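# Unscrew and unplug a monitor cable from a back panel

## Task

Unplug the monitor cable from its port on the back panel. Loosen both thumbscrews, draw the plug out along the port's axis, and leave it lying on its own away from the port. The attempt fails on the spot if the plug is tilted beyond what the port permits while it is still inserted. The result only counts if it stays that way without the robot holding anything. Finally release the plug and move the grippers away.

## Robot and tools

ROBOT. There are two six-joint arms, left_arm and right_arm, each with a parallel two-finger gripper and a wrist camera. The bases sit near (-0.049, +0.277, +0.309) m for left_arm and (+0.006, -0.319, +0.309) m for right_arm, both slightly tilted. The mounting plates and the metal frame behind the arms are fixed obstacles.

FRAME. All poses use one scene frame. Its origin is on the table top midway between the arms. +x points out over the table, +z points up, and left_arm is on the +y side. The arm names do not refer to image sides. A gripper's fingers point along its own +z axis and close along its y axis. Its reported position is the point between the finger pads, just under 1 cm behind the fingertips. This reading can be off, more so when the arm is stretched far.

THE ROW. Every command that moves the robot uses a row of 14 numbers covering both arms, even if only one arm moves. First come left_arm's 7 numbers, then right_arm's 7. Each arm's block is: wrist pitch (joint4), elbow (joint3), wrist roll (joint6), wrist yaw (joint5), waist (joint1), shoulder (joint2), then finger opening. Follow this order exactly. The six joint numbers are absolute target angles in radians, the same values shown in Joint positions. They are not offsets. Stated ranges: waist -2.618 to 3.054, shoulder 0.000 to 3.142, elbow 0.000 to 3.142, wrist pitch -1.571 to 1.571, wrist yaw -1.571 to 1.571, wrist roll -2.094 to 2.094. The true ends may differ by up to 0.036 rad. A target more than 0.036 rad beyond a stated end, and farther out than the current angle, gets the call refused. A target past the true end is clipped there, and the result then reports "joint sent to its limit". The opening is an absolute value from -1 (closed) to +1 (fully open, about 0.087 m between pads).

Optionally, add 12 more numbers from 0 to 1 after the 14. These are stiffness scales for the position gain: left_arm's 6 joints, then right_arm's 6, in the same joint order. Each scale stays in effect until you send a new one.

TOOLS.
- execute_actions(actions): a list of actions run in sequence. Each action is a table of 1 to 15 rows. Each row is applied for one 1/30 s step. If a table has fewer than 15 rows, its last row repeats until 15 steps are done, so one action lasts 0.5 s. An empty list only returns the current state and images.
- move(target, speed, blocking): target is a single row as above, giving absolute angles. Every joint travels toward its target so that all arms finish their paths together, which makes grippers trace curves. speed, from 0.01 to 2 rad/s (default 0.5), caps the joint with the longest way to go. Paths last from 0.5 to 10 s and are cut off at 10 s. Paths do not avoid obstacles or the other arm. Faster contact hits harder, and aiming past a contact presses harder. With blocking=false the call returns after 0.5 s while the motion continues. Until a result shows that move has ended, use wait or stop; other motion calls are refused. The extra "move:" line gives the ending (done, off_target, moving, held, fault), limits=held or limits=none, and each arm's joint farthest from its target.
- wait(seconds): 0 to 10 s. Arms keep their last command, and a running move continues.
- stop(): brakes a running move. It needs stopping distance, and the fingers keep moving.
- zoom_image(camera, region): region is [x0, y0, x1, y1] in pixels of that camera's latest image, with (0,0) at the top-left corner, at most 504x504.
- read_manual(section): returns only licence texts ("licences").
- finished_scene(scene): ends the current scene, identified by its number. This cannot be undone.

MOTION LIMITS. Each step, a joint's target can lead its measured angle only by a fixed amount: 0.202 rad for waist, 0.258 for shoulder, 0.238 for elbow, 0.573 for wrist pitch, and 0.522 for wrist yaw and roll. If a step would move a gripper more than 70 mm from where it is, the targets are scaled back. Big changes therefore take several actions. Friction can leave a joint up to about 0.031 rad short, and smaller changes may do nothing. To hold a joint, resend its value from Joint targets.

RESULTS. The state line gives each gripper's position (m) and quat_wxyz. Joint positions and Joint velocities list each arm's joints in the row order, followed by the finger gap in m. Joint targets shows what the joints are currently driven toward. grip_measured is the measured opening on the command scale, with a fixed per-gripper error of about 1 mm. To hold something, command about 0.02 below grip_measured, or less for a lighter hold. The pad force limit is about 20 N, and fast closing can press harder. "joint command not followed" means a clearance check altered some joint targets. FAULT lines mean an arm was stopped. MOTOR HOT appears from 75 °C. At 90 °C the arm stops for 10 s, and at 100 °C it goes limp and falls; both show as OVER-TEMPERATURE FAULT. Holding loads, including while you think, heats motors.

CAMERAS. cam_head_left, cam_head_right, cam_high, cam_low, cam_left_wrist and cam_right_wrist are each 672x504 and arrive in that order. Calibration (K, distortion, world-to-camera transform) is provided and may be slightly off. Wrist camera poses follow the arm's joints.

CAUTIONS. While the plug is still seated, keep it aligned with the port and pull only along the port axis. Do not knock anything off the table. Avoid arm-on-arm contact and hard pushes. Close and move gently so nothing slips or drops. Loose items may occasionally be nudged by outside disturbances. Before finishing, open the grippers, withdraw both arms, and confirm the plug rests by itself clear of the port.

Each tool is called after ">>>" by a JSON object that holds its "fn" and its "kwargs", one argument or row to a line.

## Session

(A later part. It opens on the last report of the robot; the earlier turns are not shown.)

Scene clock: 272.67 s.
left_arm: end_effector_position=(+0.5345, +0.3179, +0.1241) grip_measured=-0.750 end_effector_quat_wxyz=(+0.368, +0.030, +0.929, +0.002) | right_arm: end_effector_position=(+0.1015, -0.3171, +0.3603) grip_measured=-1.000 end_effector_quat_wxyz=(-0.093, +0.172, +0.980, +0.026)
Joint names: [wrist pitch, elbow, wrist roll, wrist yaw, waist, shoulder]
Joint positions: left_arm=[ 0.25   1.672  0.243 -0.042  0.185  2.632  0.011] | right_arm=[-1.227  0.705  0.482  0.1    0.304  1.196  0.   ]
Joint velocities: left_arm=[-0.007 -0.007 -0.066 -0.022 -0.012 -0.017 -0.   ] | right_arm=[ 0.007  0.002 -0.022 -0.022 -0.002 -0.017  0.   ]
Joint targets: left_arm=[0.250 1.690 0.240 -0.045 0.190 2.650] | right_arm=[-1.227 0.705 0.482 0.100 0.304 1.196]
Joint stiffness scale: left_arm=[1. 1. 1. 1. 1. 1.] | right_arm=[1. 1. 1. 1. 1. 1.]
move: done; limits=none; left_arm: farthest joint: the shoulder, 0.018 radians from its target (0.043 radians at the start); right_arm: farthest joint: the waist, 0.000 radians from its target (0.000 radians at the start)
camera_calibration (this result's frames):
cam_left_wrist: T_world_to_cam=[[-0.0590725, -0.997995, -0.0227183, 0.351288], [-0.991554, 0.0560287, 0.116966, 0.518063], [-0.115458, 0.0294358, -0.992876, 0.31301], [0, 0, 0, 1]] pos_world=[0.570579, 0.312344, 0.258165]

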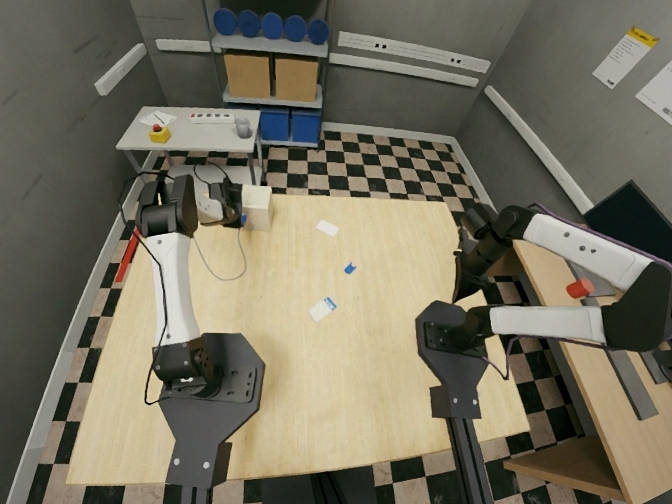

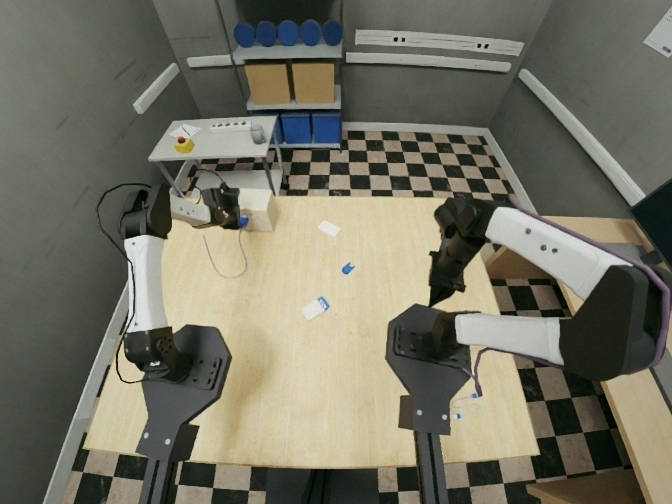

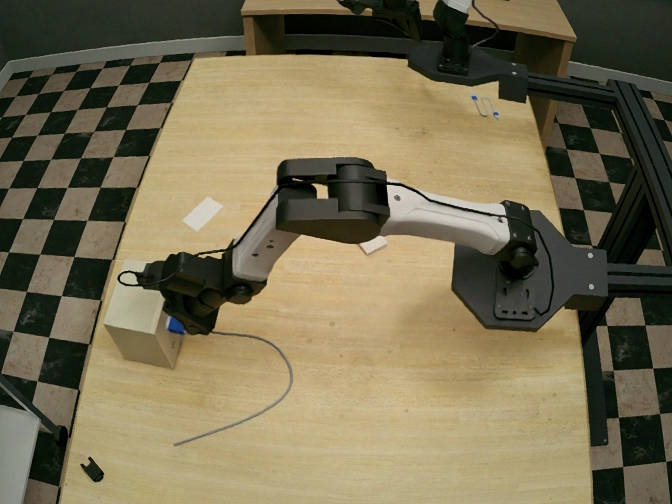

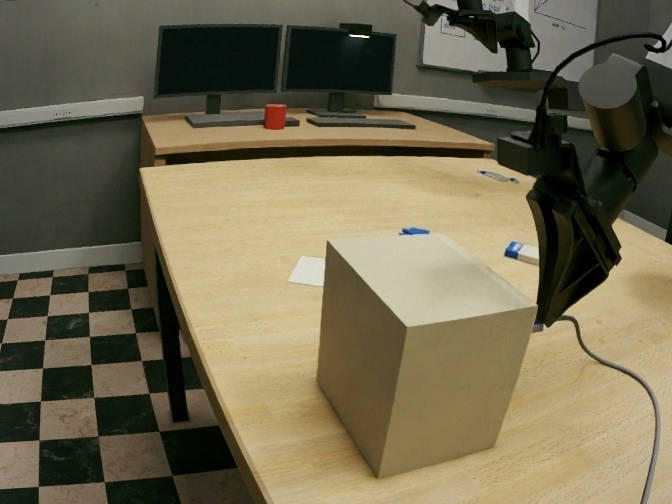

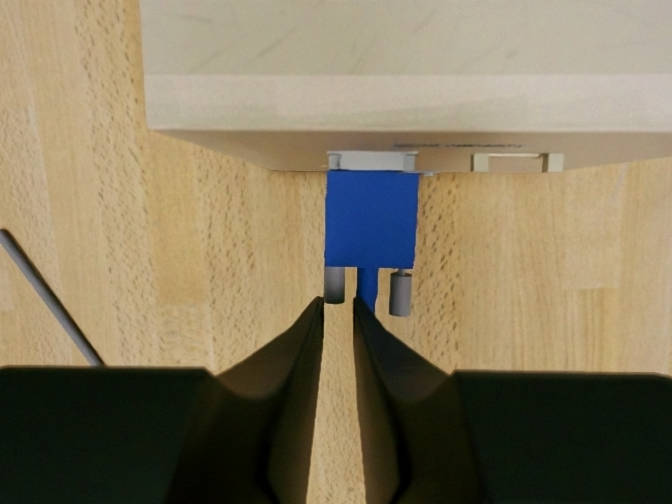

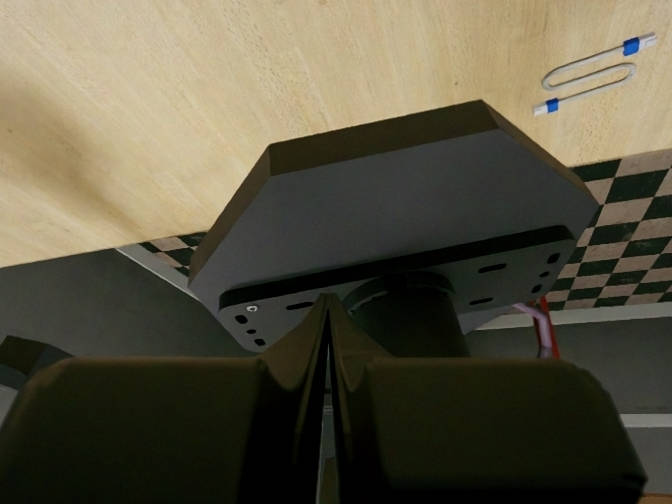

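>>> {"fn": "move", "kwargs": {
  "target": [0.25,1.69,0.24,-0.063,0.195,2.65,-0.75,-1.227,0.705,0.482,0.1,0.304,1.196,-1],
  "speed": 0.08
}}

>>> {"fn": "move", "kwargs": {
  "target": [0.283,1.72,0.24,-0.063,0.197,2.695,-0.77,-1.227,0.705,0.482,0.1,0.304,1.196,-1],
  "speed": 0.08
}}

Scene clock: 273.67 s.
left_arm: end_effector_position=(+0.5343, +0.3195, +0.1239) grip_measured=-0.750 end_effector_quat_wxyz=(+0.367, +0.029, +0.930, +0.006) | right_arm: end_effector_position=(+0.1015, -0.3171, +0.3603) grip_measured=-1.000 end_effector_quat_wxyz=(-0.093, +0.172, +0.980, +0.026)
Joint names: [wrist pitch, elbow, wrist roll, wrist yaw, waist, shoulder]
Joint positions: left_arm=[ 0.25   1.672  0.243 -0.051  0.185  2.632  0.011] | right_arm=[-1.227  0.705  0.482  0.1    0.304  1.196  0.   ]
Joint velocities: left_arm=[-0.007 -0.012  0.007 -0.007 -0.017  0.002  0.   ] | right_arm=[-0.037  0.007 -0.051  0.095  0.007 -0.007  0.   ]
Joint targets: left_arm=[0.250 1.690 0.240 -0.063 0.195 2.650] | right_arm=[-1.227 0.705 0.482 0.100 0.304 1.196]
Joint stiffness scale: left_arm=[1. 1. 1. 1. 1. 1.] | right_arm=[1. 1. 1. 1. 1. 1.]
move: done; limits=none; left_arm: farthest joint: the shoulder, 0.018 radians from its target (0.018 radians at the start); right_arm: farthest joint: the waist, 0.000 radians from its target (0.000 radians at the start)
camera_calibration (this result's frames):
cam_left_wrist: T_world_to_cam=[[-0.0529972, -0.998168, -0.0291969, 0.350458], [-0.991677, 0.0491721, 0.118988, 0.519736], [-0.117335, 0.03526, -0.992466, 0.311873], [0, 0, 0, 1]] pos_world=[0.570577, 0.313263, 0.257913]

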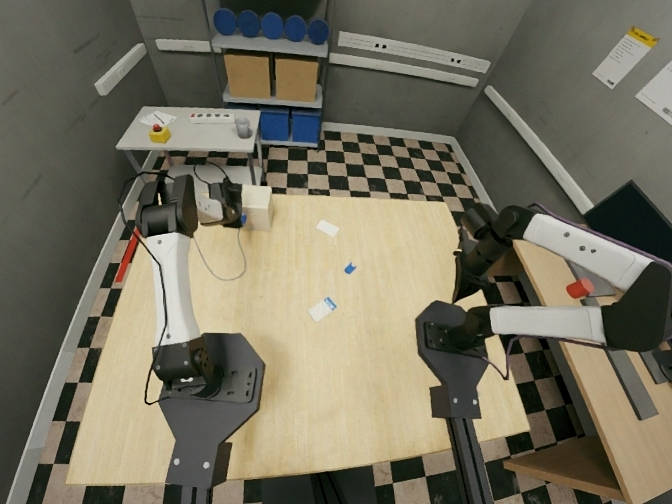

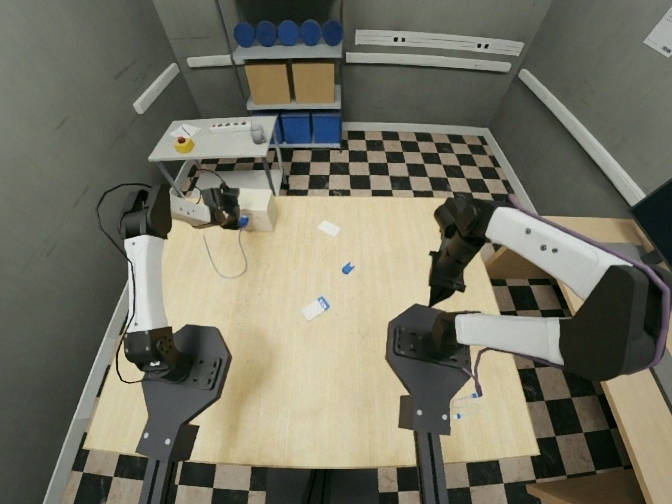

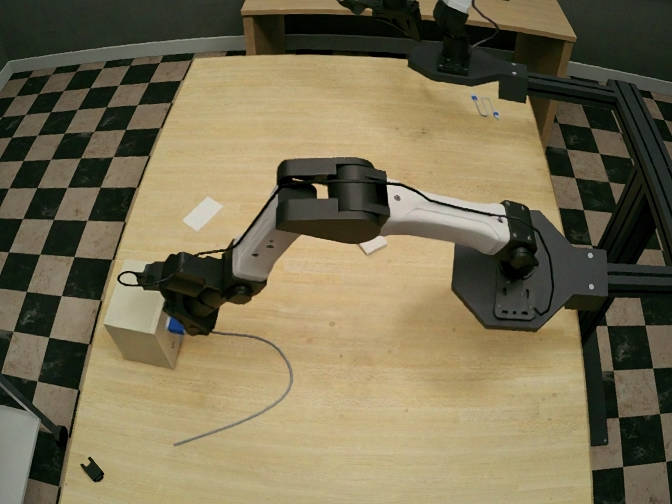

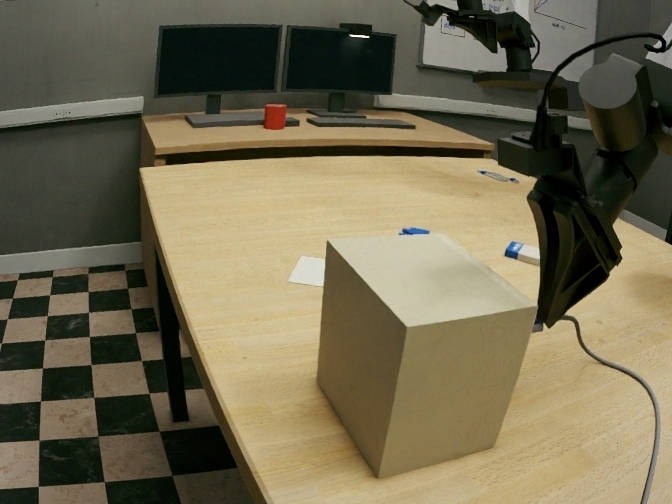

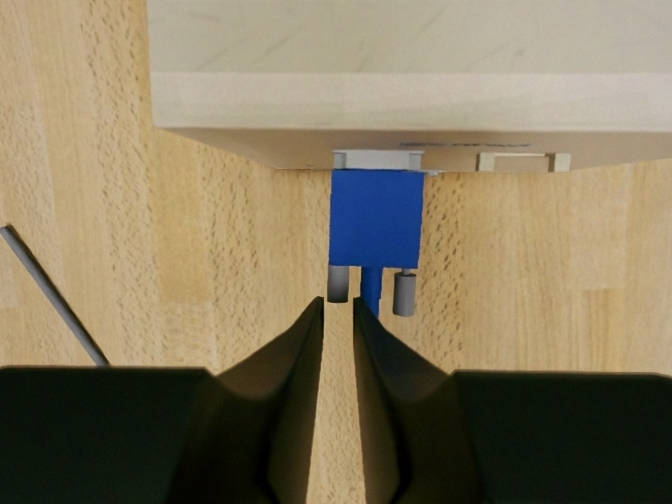

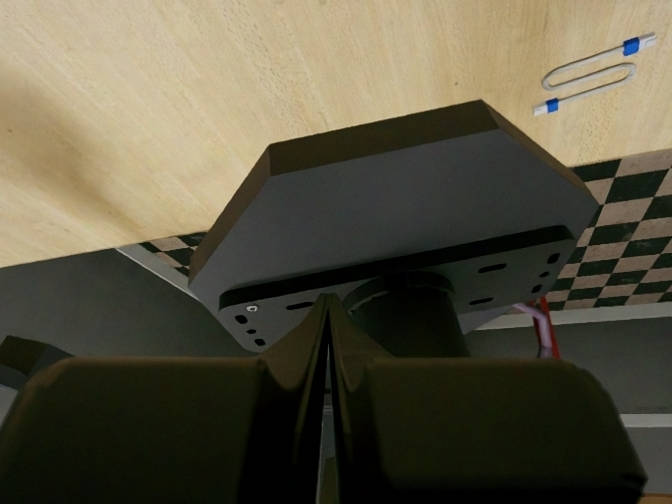

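Scene clock: 274.73 s.
left_arm: end_effector_position=(+0.5410, +0.3205, +0.1156) grip_measured=-0.770 end_effector_quat_wxyz=(+0.376, +0.026, +0.926, +0.009) | right_arm: end_effector_position=(+0.1015, -0.3171, +0.3603) grip_measured=-1.000 end_effector_quat_wxyz=(-0.093, +0.172, +0.980, +0.026)
Joint names: [wrist pitch, elbow, wrist roll, wrist yaw, waist, shoulder]
Joint positions: left_arm=[ 0.277  1.705  0.243 -0.053  0.187  2.673  0.01 ] | right_arm=[-1.227  0.705  0.482  0.1    0.304  1.196  0.   ]
Joint velocities: left_arm=[ 0.007 -0.007 -0.007  0.022 -0.002  0.002 -0.   ] | right_arm=[-0.051 -0.017  0.066 -0.037 -0.027  0.007  0.   ]
Joint targets: left_arm=[0.283 1.720 0.240 -0.063 0.197 2.695] | right_arm=[-1.227 0.705 0.482 0.100 0.304 1.196]
Joint stiffness scale: left_arm=[1. 1. 1. 1. 1. 1.] | right_arm=[1. 1. 1. 1. 1. 1.]
move: off_target (left_arm); limits=none; left_arm: farthest joint: the shoulder, 0.022 radians from its target (0.063 radians at the start); right_arm: farthest joint: the waist, 0.000 radians from its target (0.000 radians at the start)
camera_calibration (this result's frames):
cam_left_wrist: T_world_to_cam=[[-0.0451803, -0.998404, -0.0338826, 0.347971], [-0.994088, 0.0415812, 0.100297, 0.533235], [-0.0987284, 0.0382137, -0.99438, 0.29352], [0, 0, 0, 1]] pos_world=[0.574783, 0.314027, 0.250179]

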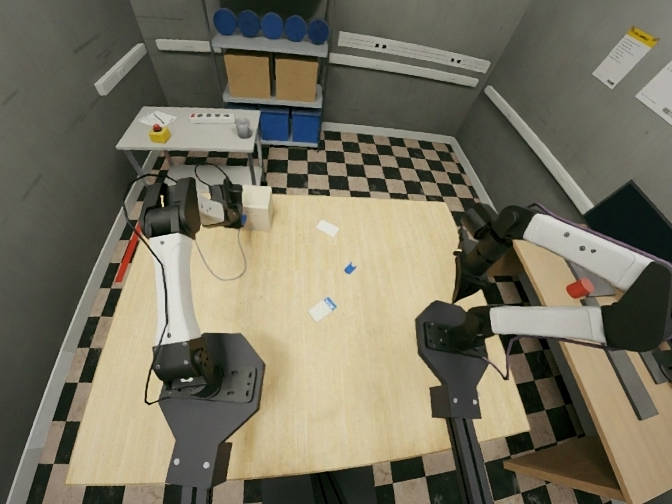

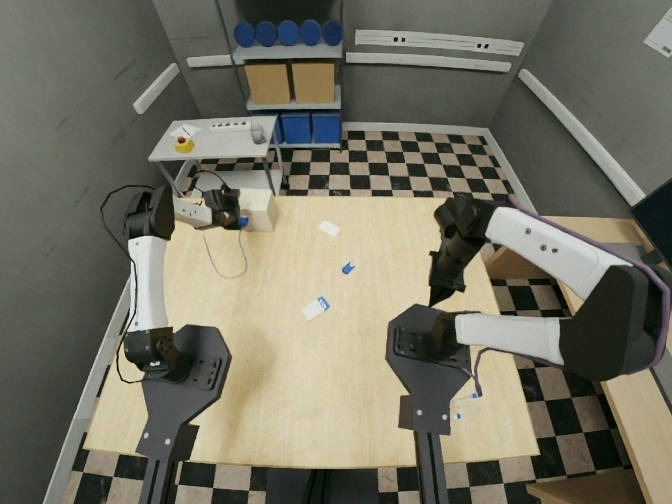

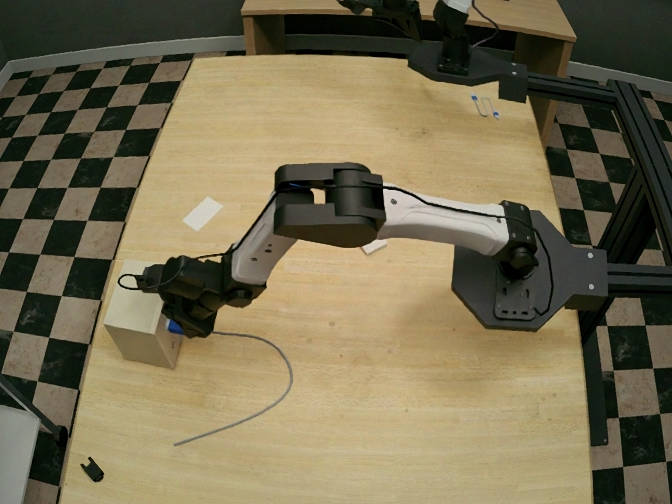

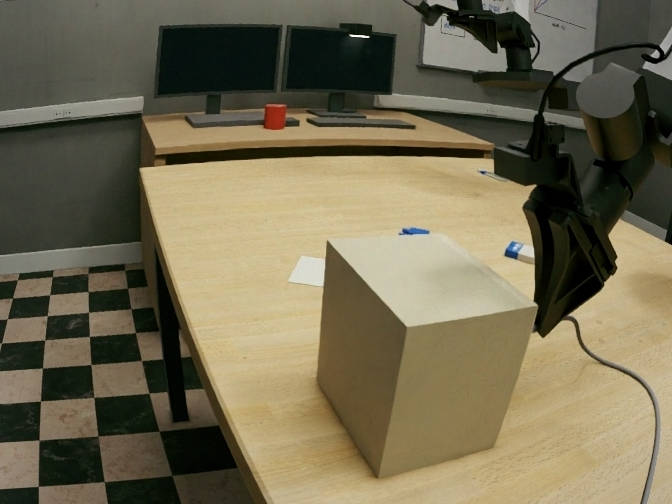

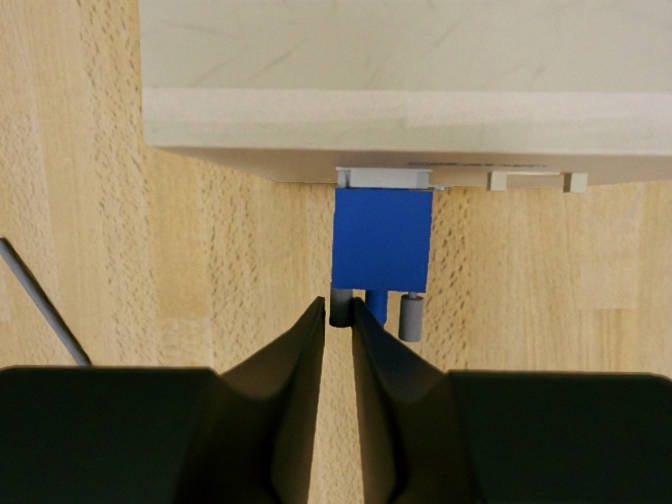

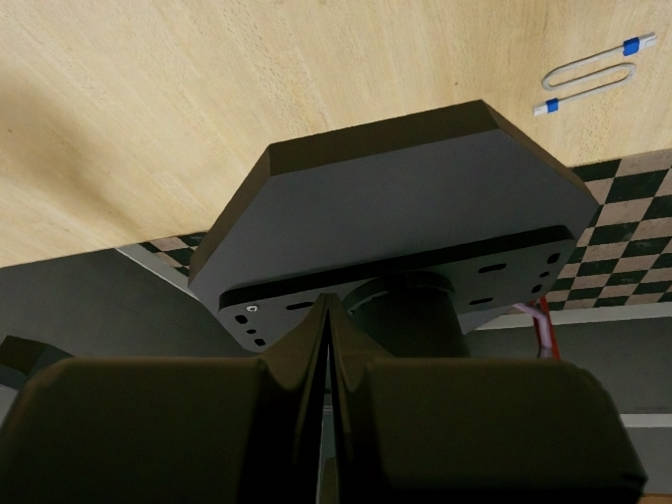

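>>> {"fn": "move", "kwargs": {
  "target": [0.275,1.715,0.24,-0.035,0.193,2.685,-1,-1.227,0.705,0.482,0.1,0.304,1.196,-1],
  "speed": 0.1
}}

>>> {"fn": "move", "kwargs": {
  "target": [0.24,1.747,0.055,0.28,0.298,2.705,-1,-1.227,0.705,0.482,0.1,0.304,1.196,-1],
  "speed": 0.3
}}

>>> {"fn": "move", "kwargs": {
  "target": [0.30,1.84,-0.20,0.61,0.404,2.80,-1,-1.227,0.705,0.482,0.1,0.304,1.196,-1],
  "speed": 0.3
}}

>>> {"fn": "move", "kwargs": {
  "target": [0.35,1.90,-0.335,0.76,0.446,2.87,-1,-1.227,0.705,0.482,0.1,0.304,1.196,-1],
  "speed": 0.12
}}

Scene clock: 276.37 s.
left_arm: end_effector_position=(+0.5411, +0.3199, +0.1156) grip_measured=-0.846 end_effector_quat_wxyz=(+0.376, +0.027, +0.926, +0.008) | right_arm: end_effector_position=(+0.1015, -0.3171, +0.3603) grip_measured=-1.000 end_effector_quat_wxyz=(-0.093, +0.172, +0.980, +0.026)
Joint names: [wrist pitch, elbow, wrist roll, wrist yaw, waist, shoulder]
Joint positions: left_arm=[ 0.277  1.705  0.243 -0.05   0.187  2.673  0.007] | right_arm=[-1.227  0.705  0.482  0.1    0.304  1.196  0.   ]
Joint velocities: left_arm=[-0.051  0.022  0.022  0.037  0.002  0.012 -0.001] | right_arm=[-0.081 -0.002 -0.022  0.007 -0.002 -0.017  0.   ]
Joint targets: left_arm=[0.275 1.715 0.240 -0.035 0.193 2.685] | right_arm=[-1.227 0.705 0.482 0.100 0.304 1.196]
Joint stiffness scale: left_arm=[1. 1. 1. 1. 1. 1.] | right_arm=[1. 1. 1. 1. 1. 1.]
move: done; limits=none; left_arm: farthest joint: the wrist yaw, 0.015 radians from its target (0.018 radians at the start); right_arm: farthest joint: the waist, 0.000 radians from its target (0.000 radians at the start)
camera_calibration (this result's frames):
cam_left_wrist: T_world_to_cam=[[-0.0475034, -0.998374, -0.0314953, 0.348358], [-0.994052, 0.0441572, 0.0995544, 0.532599], [-0.0980019, 0.0360371, -0.994534, 0.293929], [0, 0, 0, 1]] pos_world=[0.574785, 0.313682, 0.250272]

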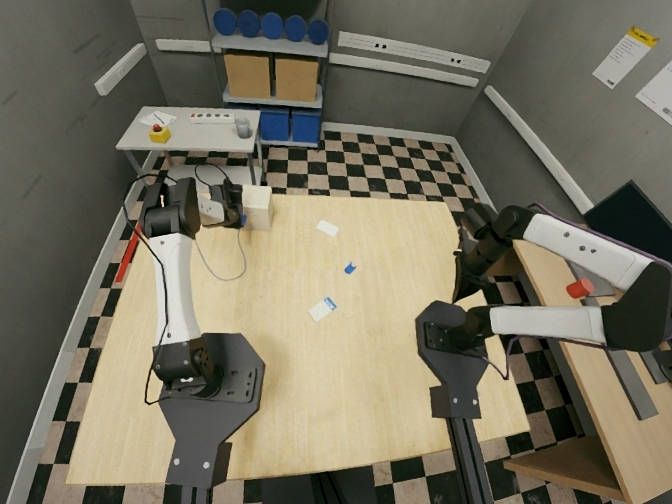

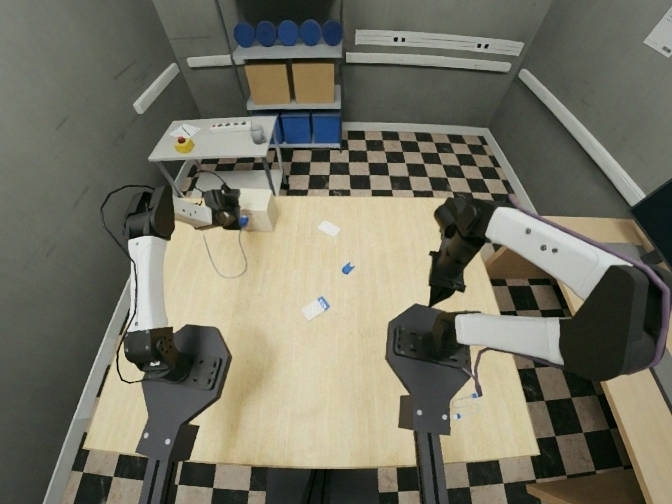

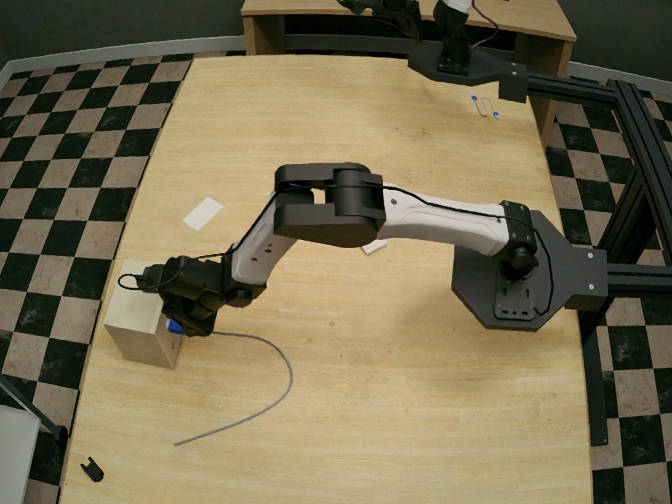

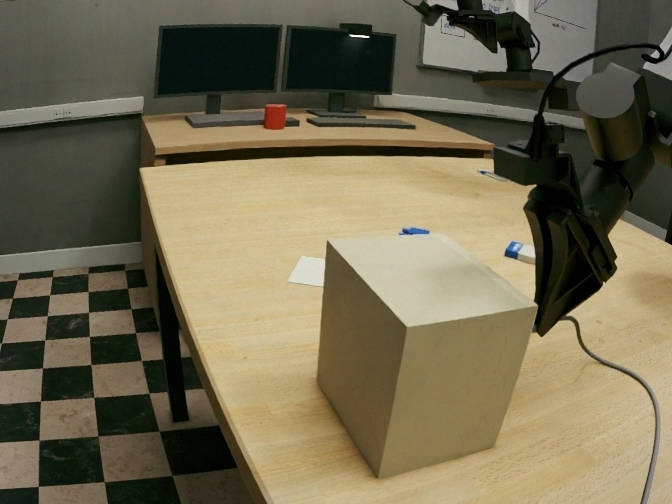

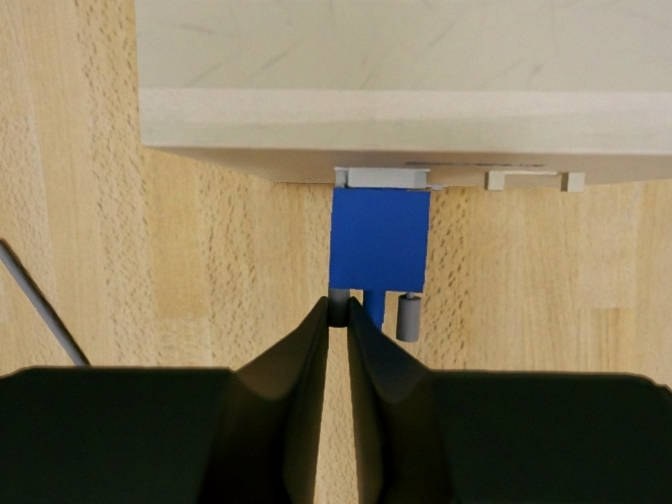

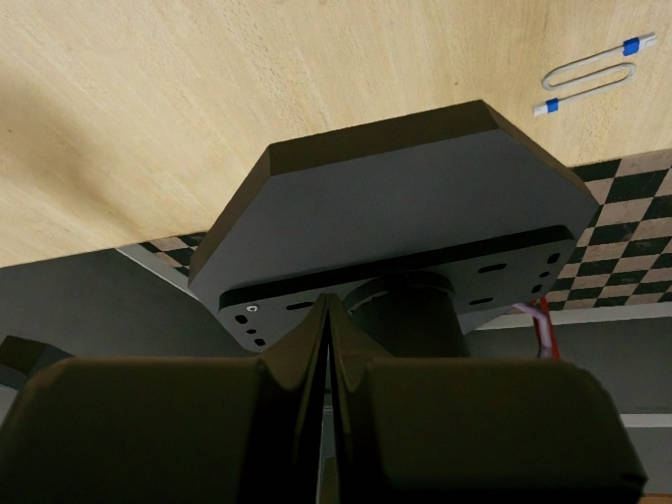

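Scene clock: 277.97 s.
left_arm: end_effector_position=(+0.5406, +0.3209, +0.1158) grip_measured=-0.846 end_effector_quat_wxyz=(+0.385, -0.041, +0.911, -0.144) | right_arm: end_effector_position=(+0.1015, -0.3171, +0.3603) grip_measured=-1.000 end_effector_quat_wxyz=(-0.093, +0.172, +0.980, +0.026)
Joint names: [wrist pitch, elbow, wrist roll, wrist yaw, waist, shoulder]
Joint positions: left_arm=[0.256 1.733 0.069 0.261 0.289 2.686 0.007] | right_arm=[-1.227  0.705  0.482  0.1    0.304  1.196  0.   ]
Joint velocities: left_arm=[-0.051  0.012  0.037  0.051  0.002 -0.007 -0.   ] | right_arm=[-0.081 -0.002 -0.051  0.066 -0.007  0.002  0.   ]
Joint targets: left_arm=[0.240 1.747 0.055 0.280 0.298 2.705] | right_arm=[-1.227 0.705 0.482 0.100 0.304 1.196]
Joint stiffness scale: left_arm=[1. 1. 1. 1. 1. 1.] | right_arm=[1. 1. 1. 1. 1. 1.]
move: done; limits=none; left_arm: farthest joint: the shoulder, 0.019 radians from its target (0.032 radians at the start); right_arm: farthest joint: the waist, 0.000 radians from its target (0.000 radians at the start)
camera_calibration (this result's frames):
cam_left_wrist: T_world_to_cam=[[-0.0398738, -0.954332, 0.296075, 0.293134], [-0.996373, 0.0602674, 0.0600723, 0.532674], [-0.0751726, -0.292606, -0.953274, 0.382406], [0, 0, 0, 1]] pos_world=[0.571177, 0.359538, 0.245749]

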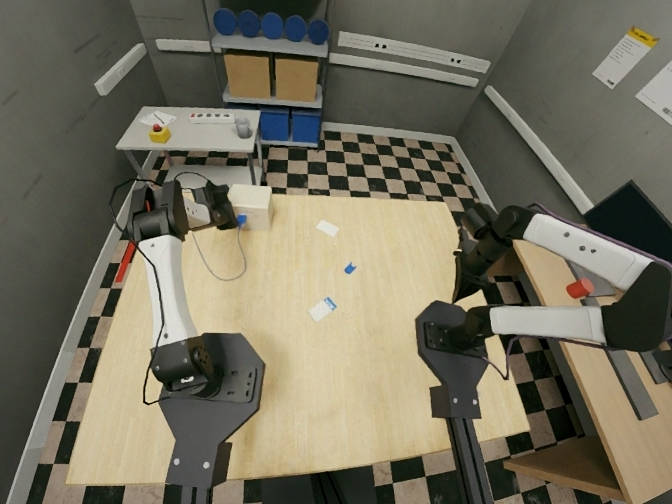

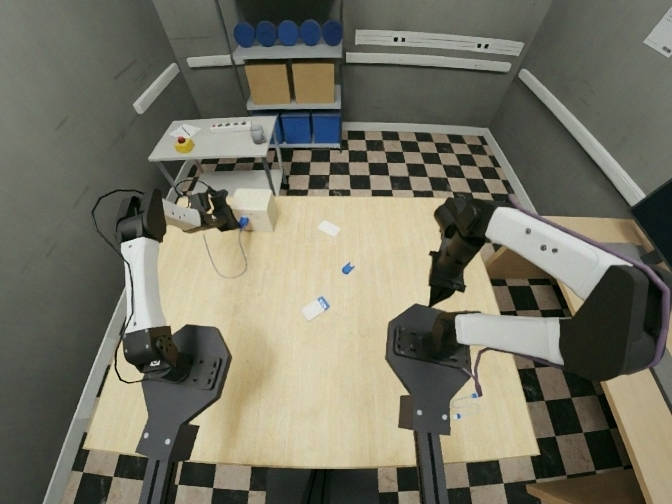

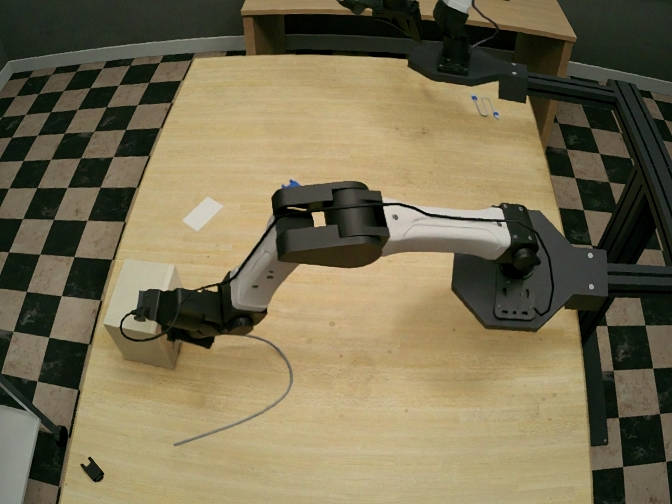

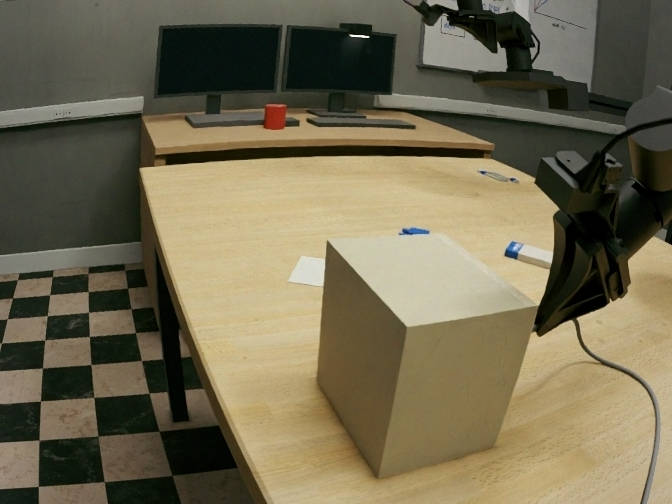

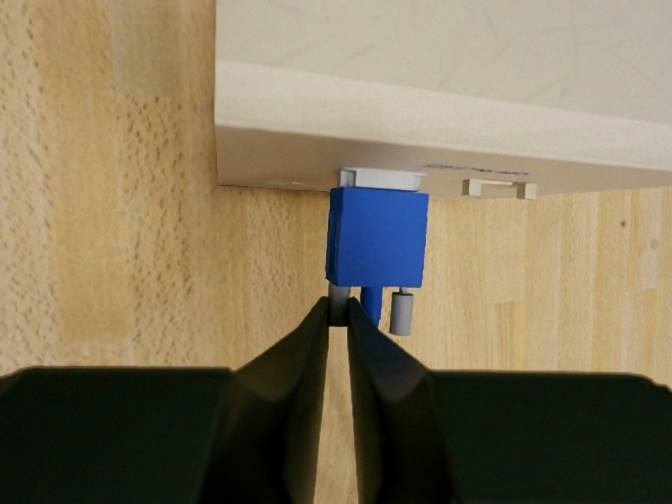

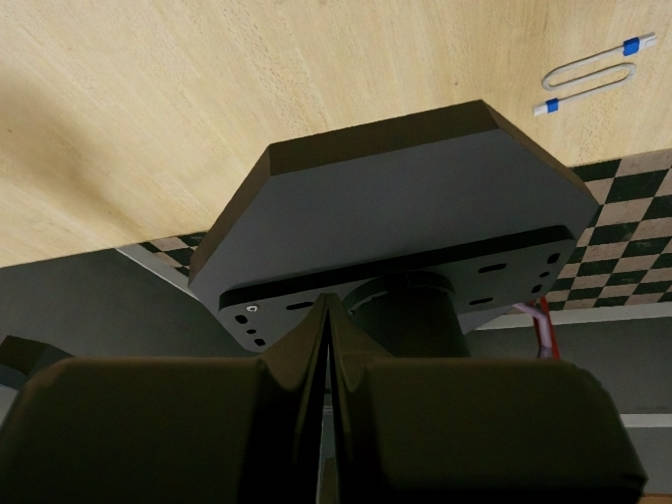

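Scene clock: 279.70 s.
left_arm: end_effector_position=(+0.5400, +0.3224, +0.1155) grip_measured=-0.846 end_effector_quat_wxyz=(+0.380, -0.129, +0.861, -0.314) | right_arm: end_effector_position=(+0.1015, -0.3171, +0.3603) grip_measured=-1.000 end_effector_quat_wxyz=(-0.093, +0.172, +0.980, +0.026)
Joint names: [wrist pitch, elbow, wrist roll, wrist yaw, waist, shoulder]
Joint positions: left_arm=[ 0.288  1.824 -0.183  0.598  0.395  2.781  0.007] | right_arm=[-1.227  0.705  0.482  0.1    0.304  1.196  0.   ]
Joint velocities: left_arm=[ 0.022 -0.007  0.037  0.007  0.007 -0.002 -0.001] | right_arm=[-0.007 -0.017 -0.095  0.037 -0.002 -0.007  0.   ]
Joint targets: left_arm=[0.300 1.840 -0.200 0.610 0.404 2.800] | right_arm=[-1.227 0.705 0.482 0.100 0.304 1.196]
Joint stiffness scale: left_arm=[1. 1. 1. 1. 1. 1.] | right_arm=[1. 1. 1. 1. 1. 1.]
move: done; limits=none; left_arm: farthest joint: the shoulder, 0.019 radians from its target (0.114 radians at the start); right_arm: farthest joint: the waist, 0.000 radians from its target (0.000 radians at the start)
camera_calibration (this result's frames):
cam_left_wrist: T_world_to_cam=[[-0.0197623, -0.767547, 0.640688, 0.183762], [-0.998787, 0.0440655, 0.0219827, 0.542944], [-0.0451049, -0.639476, -0.767487, 0.456659], [0, 0, 0, 1]] pos_world=[0.566514, 0.409143, 0.22081]

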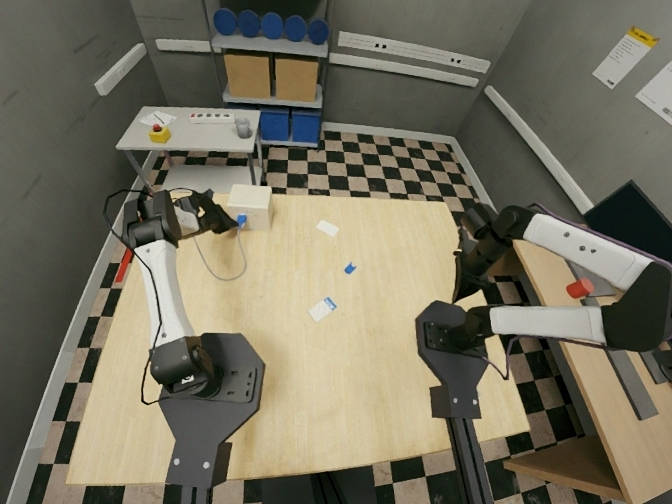

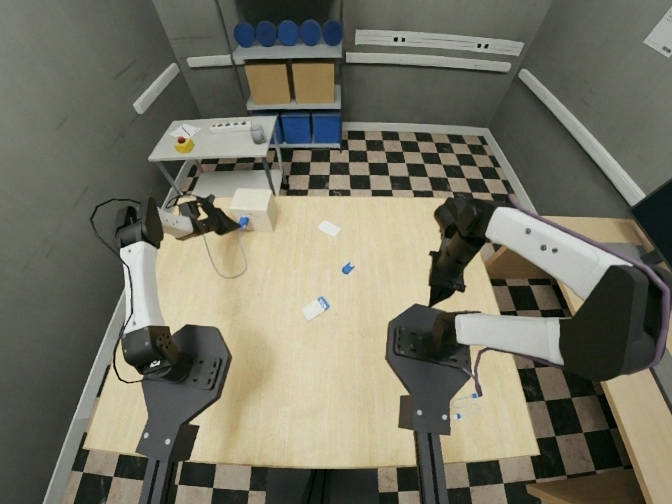

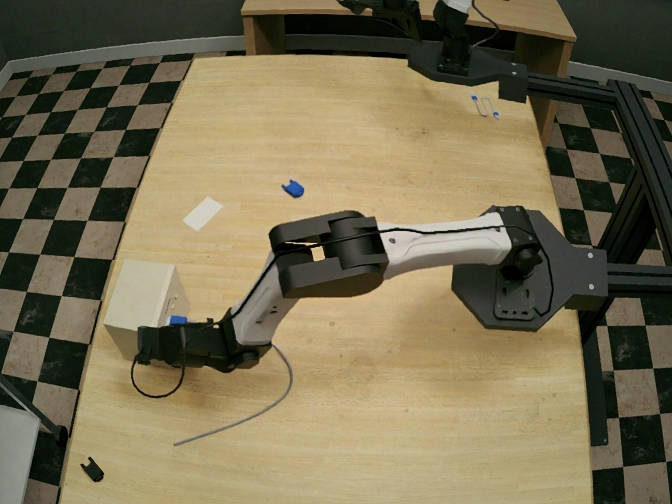

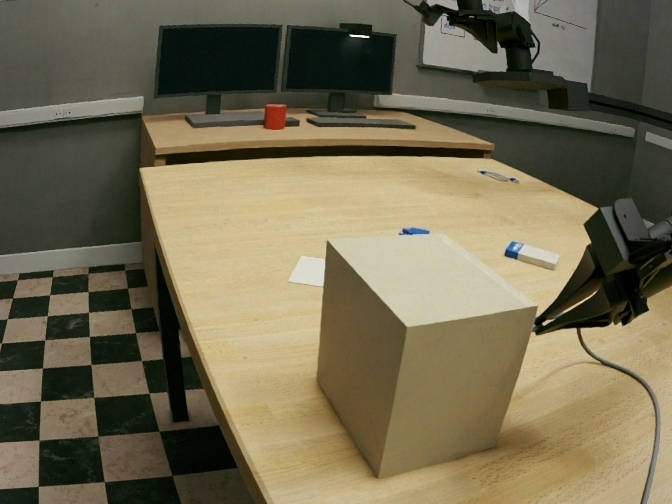

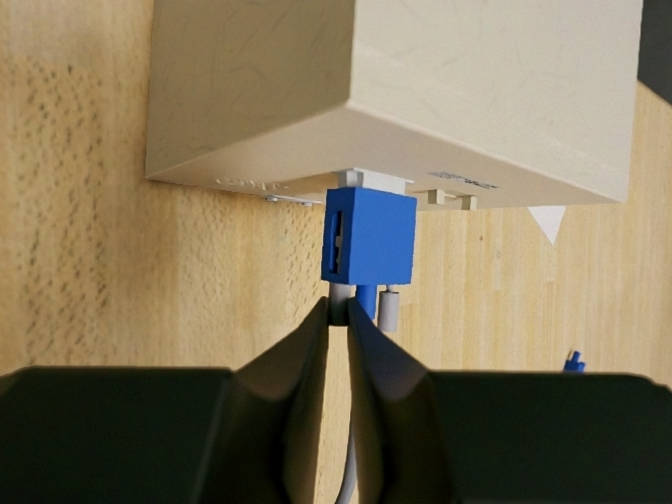

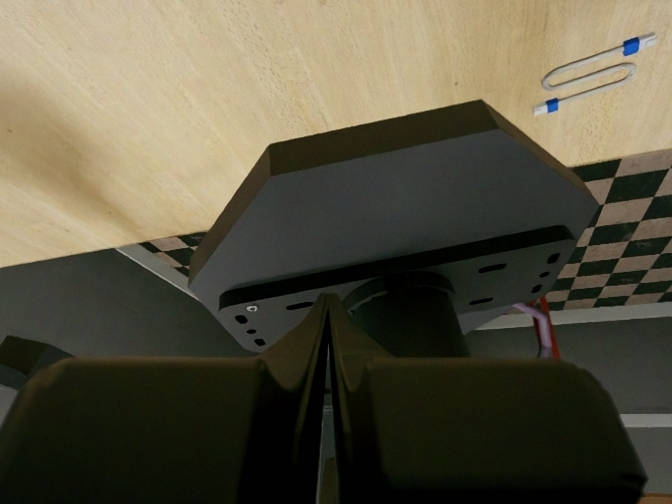

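Scene clock: 281.57 s.
left_arm: end_effector_position=(+0.5394, +0.3229, +0.1154) grip_measured=-0.846 end_effector_quat_wxyz=(+0.373, -0.164, +0.826, -0.390) | right_arm: end_effector_position=(+0.1015, -0.3171, +0.3603) grip_measured=-1.000 end_effector_quat_wxyz=(-0.093, +0.172, +0.980, +0.026)
Joint names: [wrist pitch, elbow, wrist roll, wrist yaw, waist, shoulder]
Joint positions: left_arm=[ 0.34   1.884 -0.32   0.747  0.436  2.851  0.007] | right_arm=[-1.227  0.705  0.482  0.1    0.304  1.196  0.   ]
Joint velocities: left_arm=[ 0.022 -0.012 -0.066  0.051 -0.007 -0.002 -0.   ] | right_arm=[-0.095 -0.007 -0.022  0.051 -0.002  0.002  0.   ]
Joint targets: left_arm=[0.350 1.900 -0.335 0.760 0.446 2.870] | right_arm=[-1.227 0.705 0.482 0.100 0.304 1.196]
Joint stiffness scale: left_arm=[1. 1. 1. 1. 1. 1.] | right_arm=[1. 1. 1. 1. 1. 1.]
move: done; limits=none; left_arm: farthest joint: the shoulder, 0.019 radians from its target (0.089 radians at the start); right_arm: farthest joint: the waist, 0.000 radians from its target (0.000 radians at the start)
camera_calibration (this result's frames):
cam_left_wrist: T_world_to_cam=[[-0.0248143, -0.640343, 0.767688, 0.13119], [-0.999212, 0.0396747, 0.000795486, 0.546439], [-0.0309672, -0.767064, -0.640823, 0.475715], [0, 0, 0, 1]] pos_world=[0.563996, 0.427231, 0.203702]

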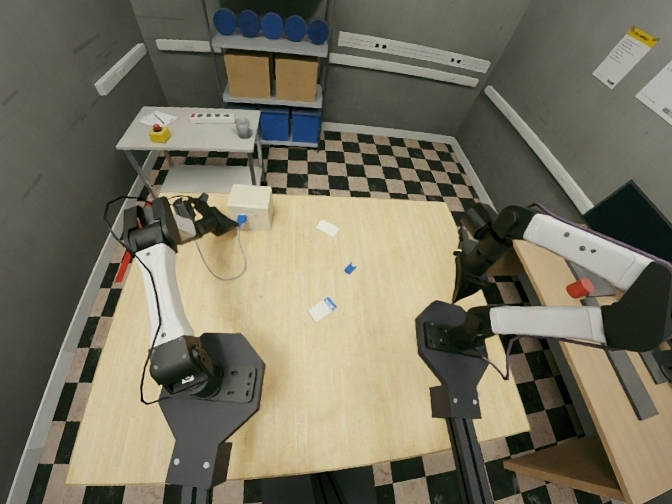

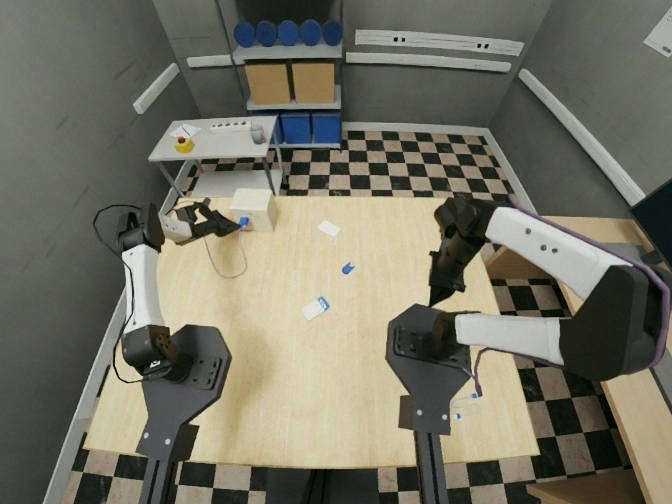

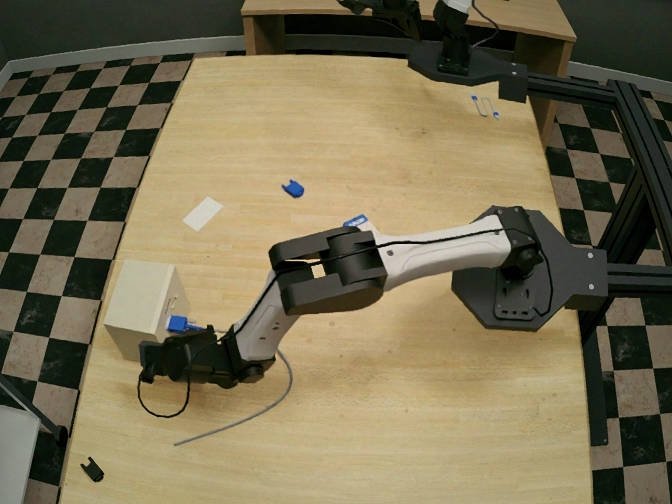

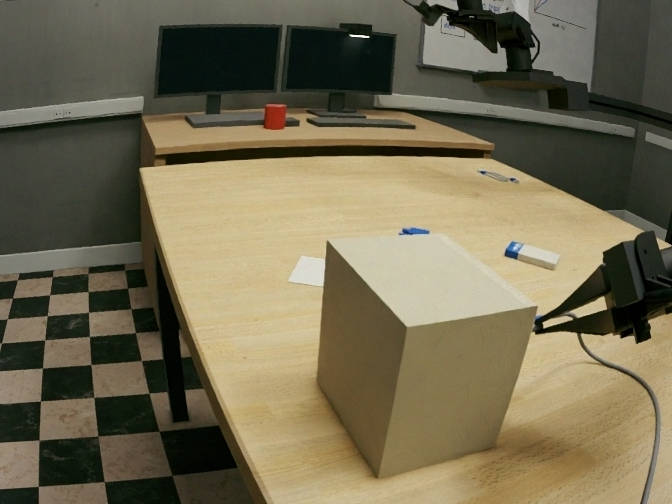

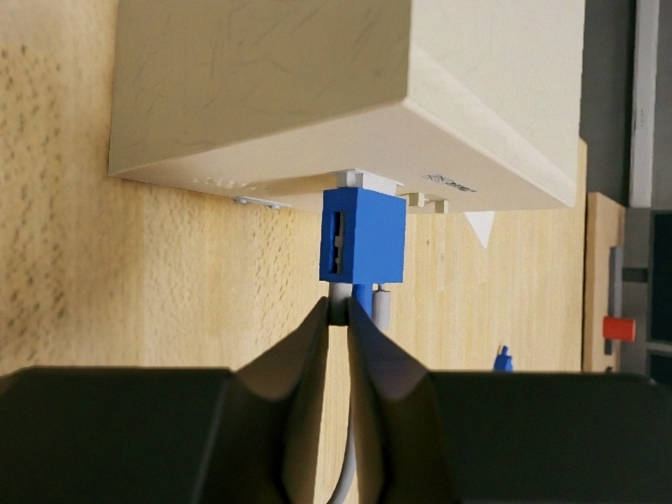

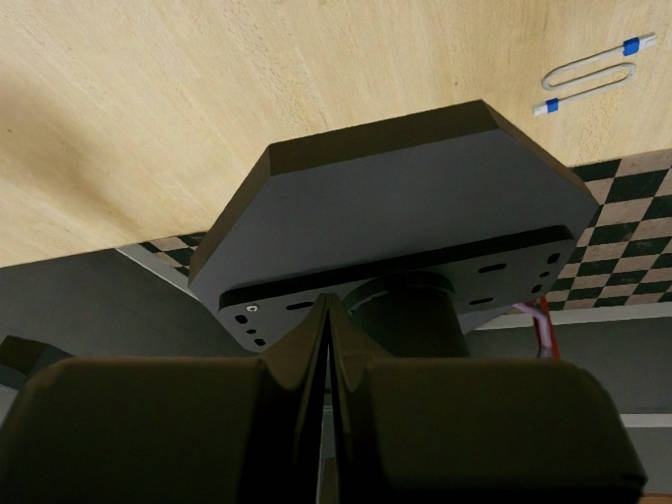

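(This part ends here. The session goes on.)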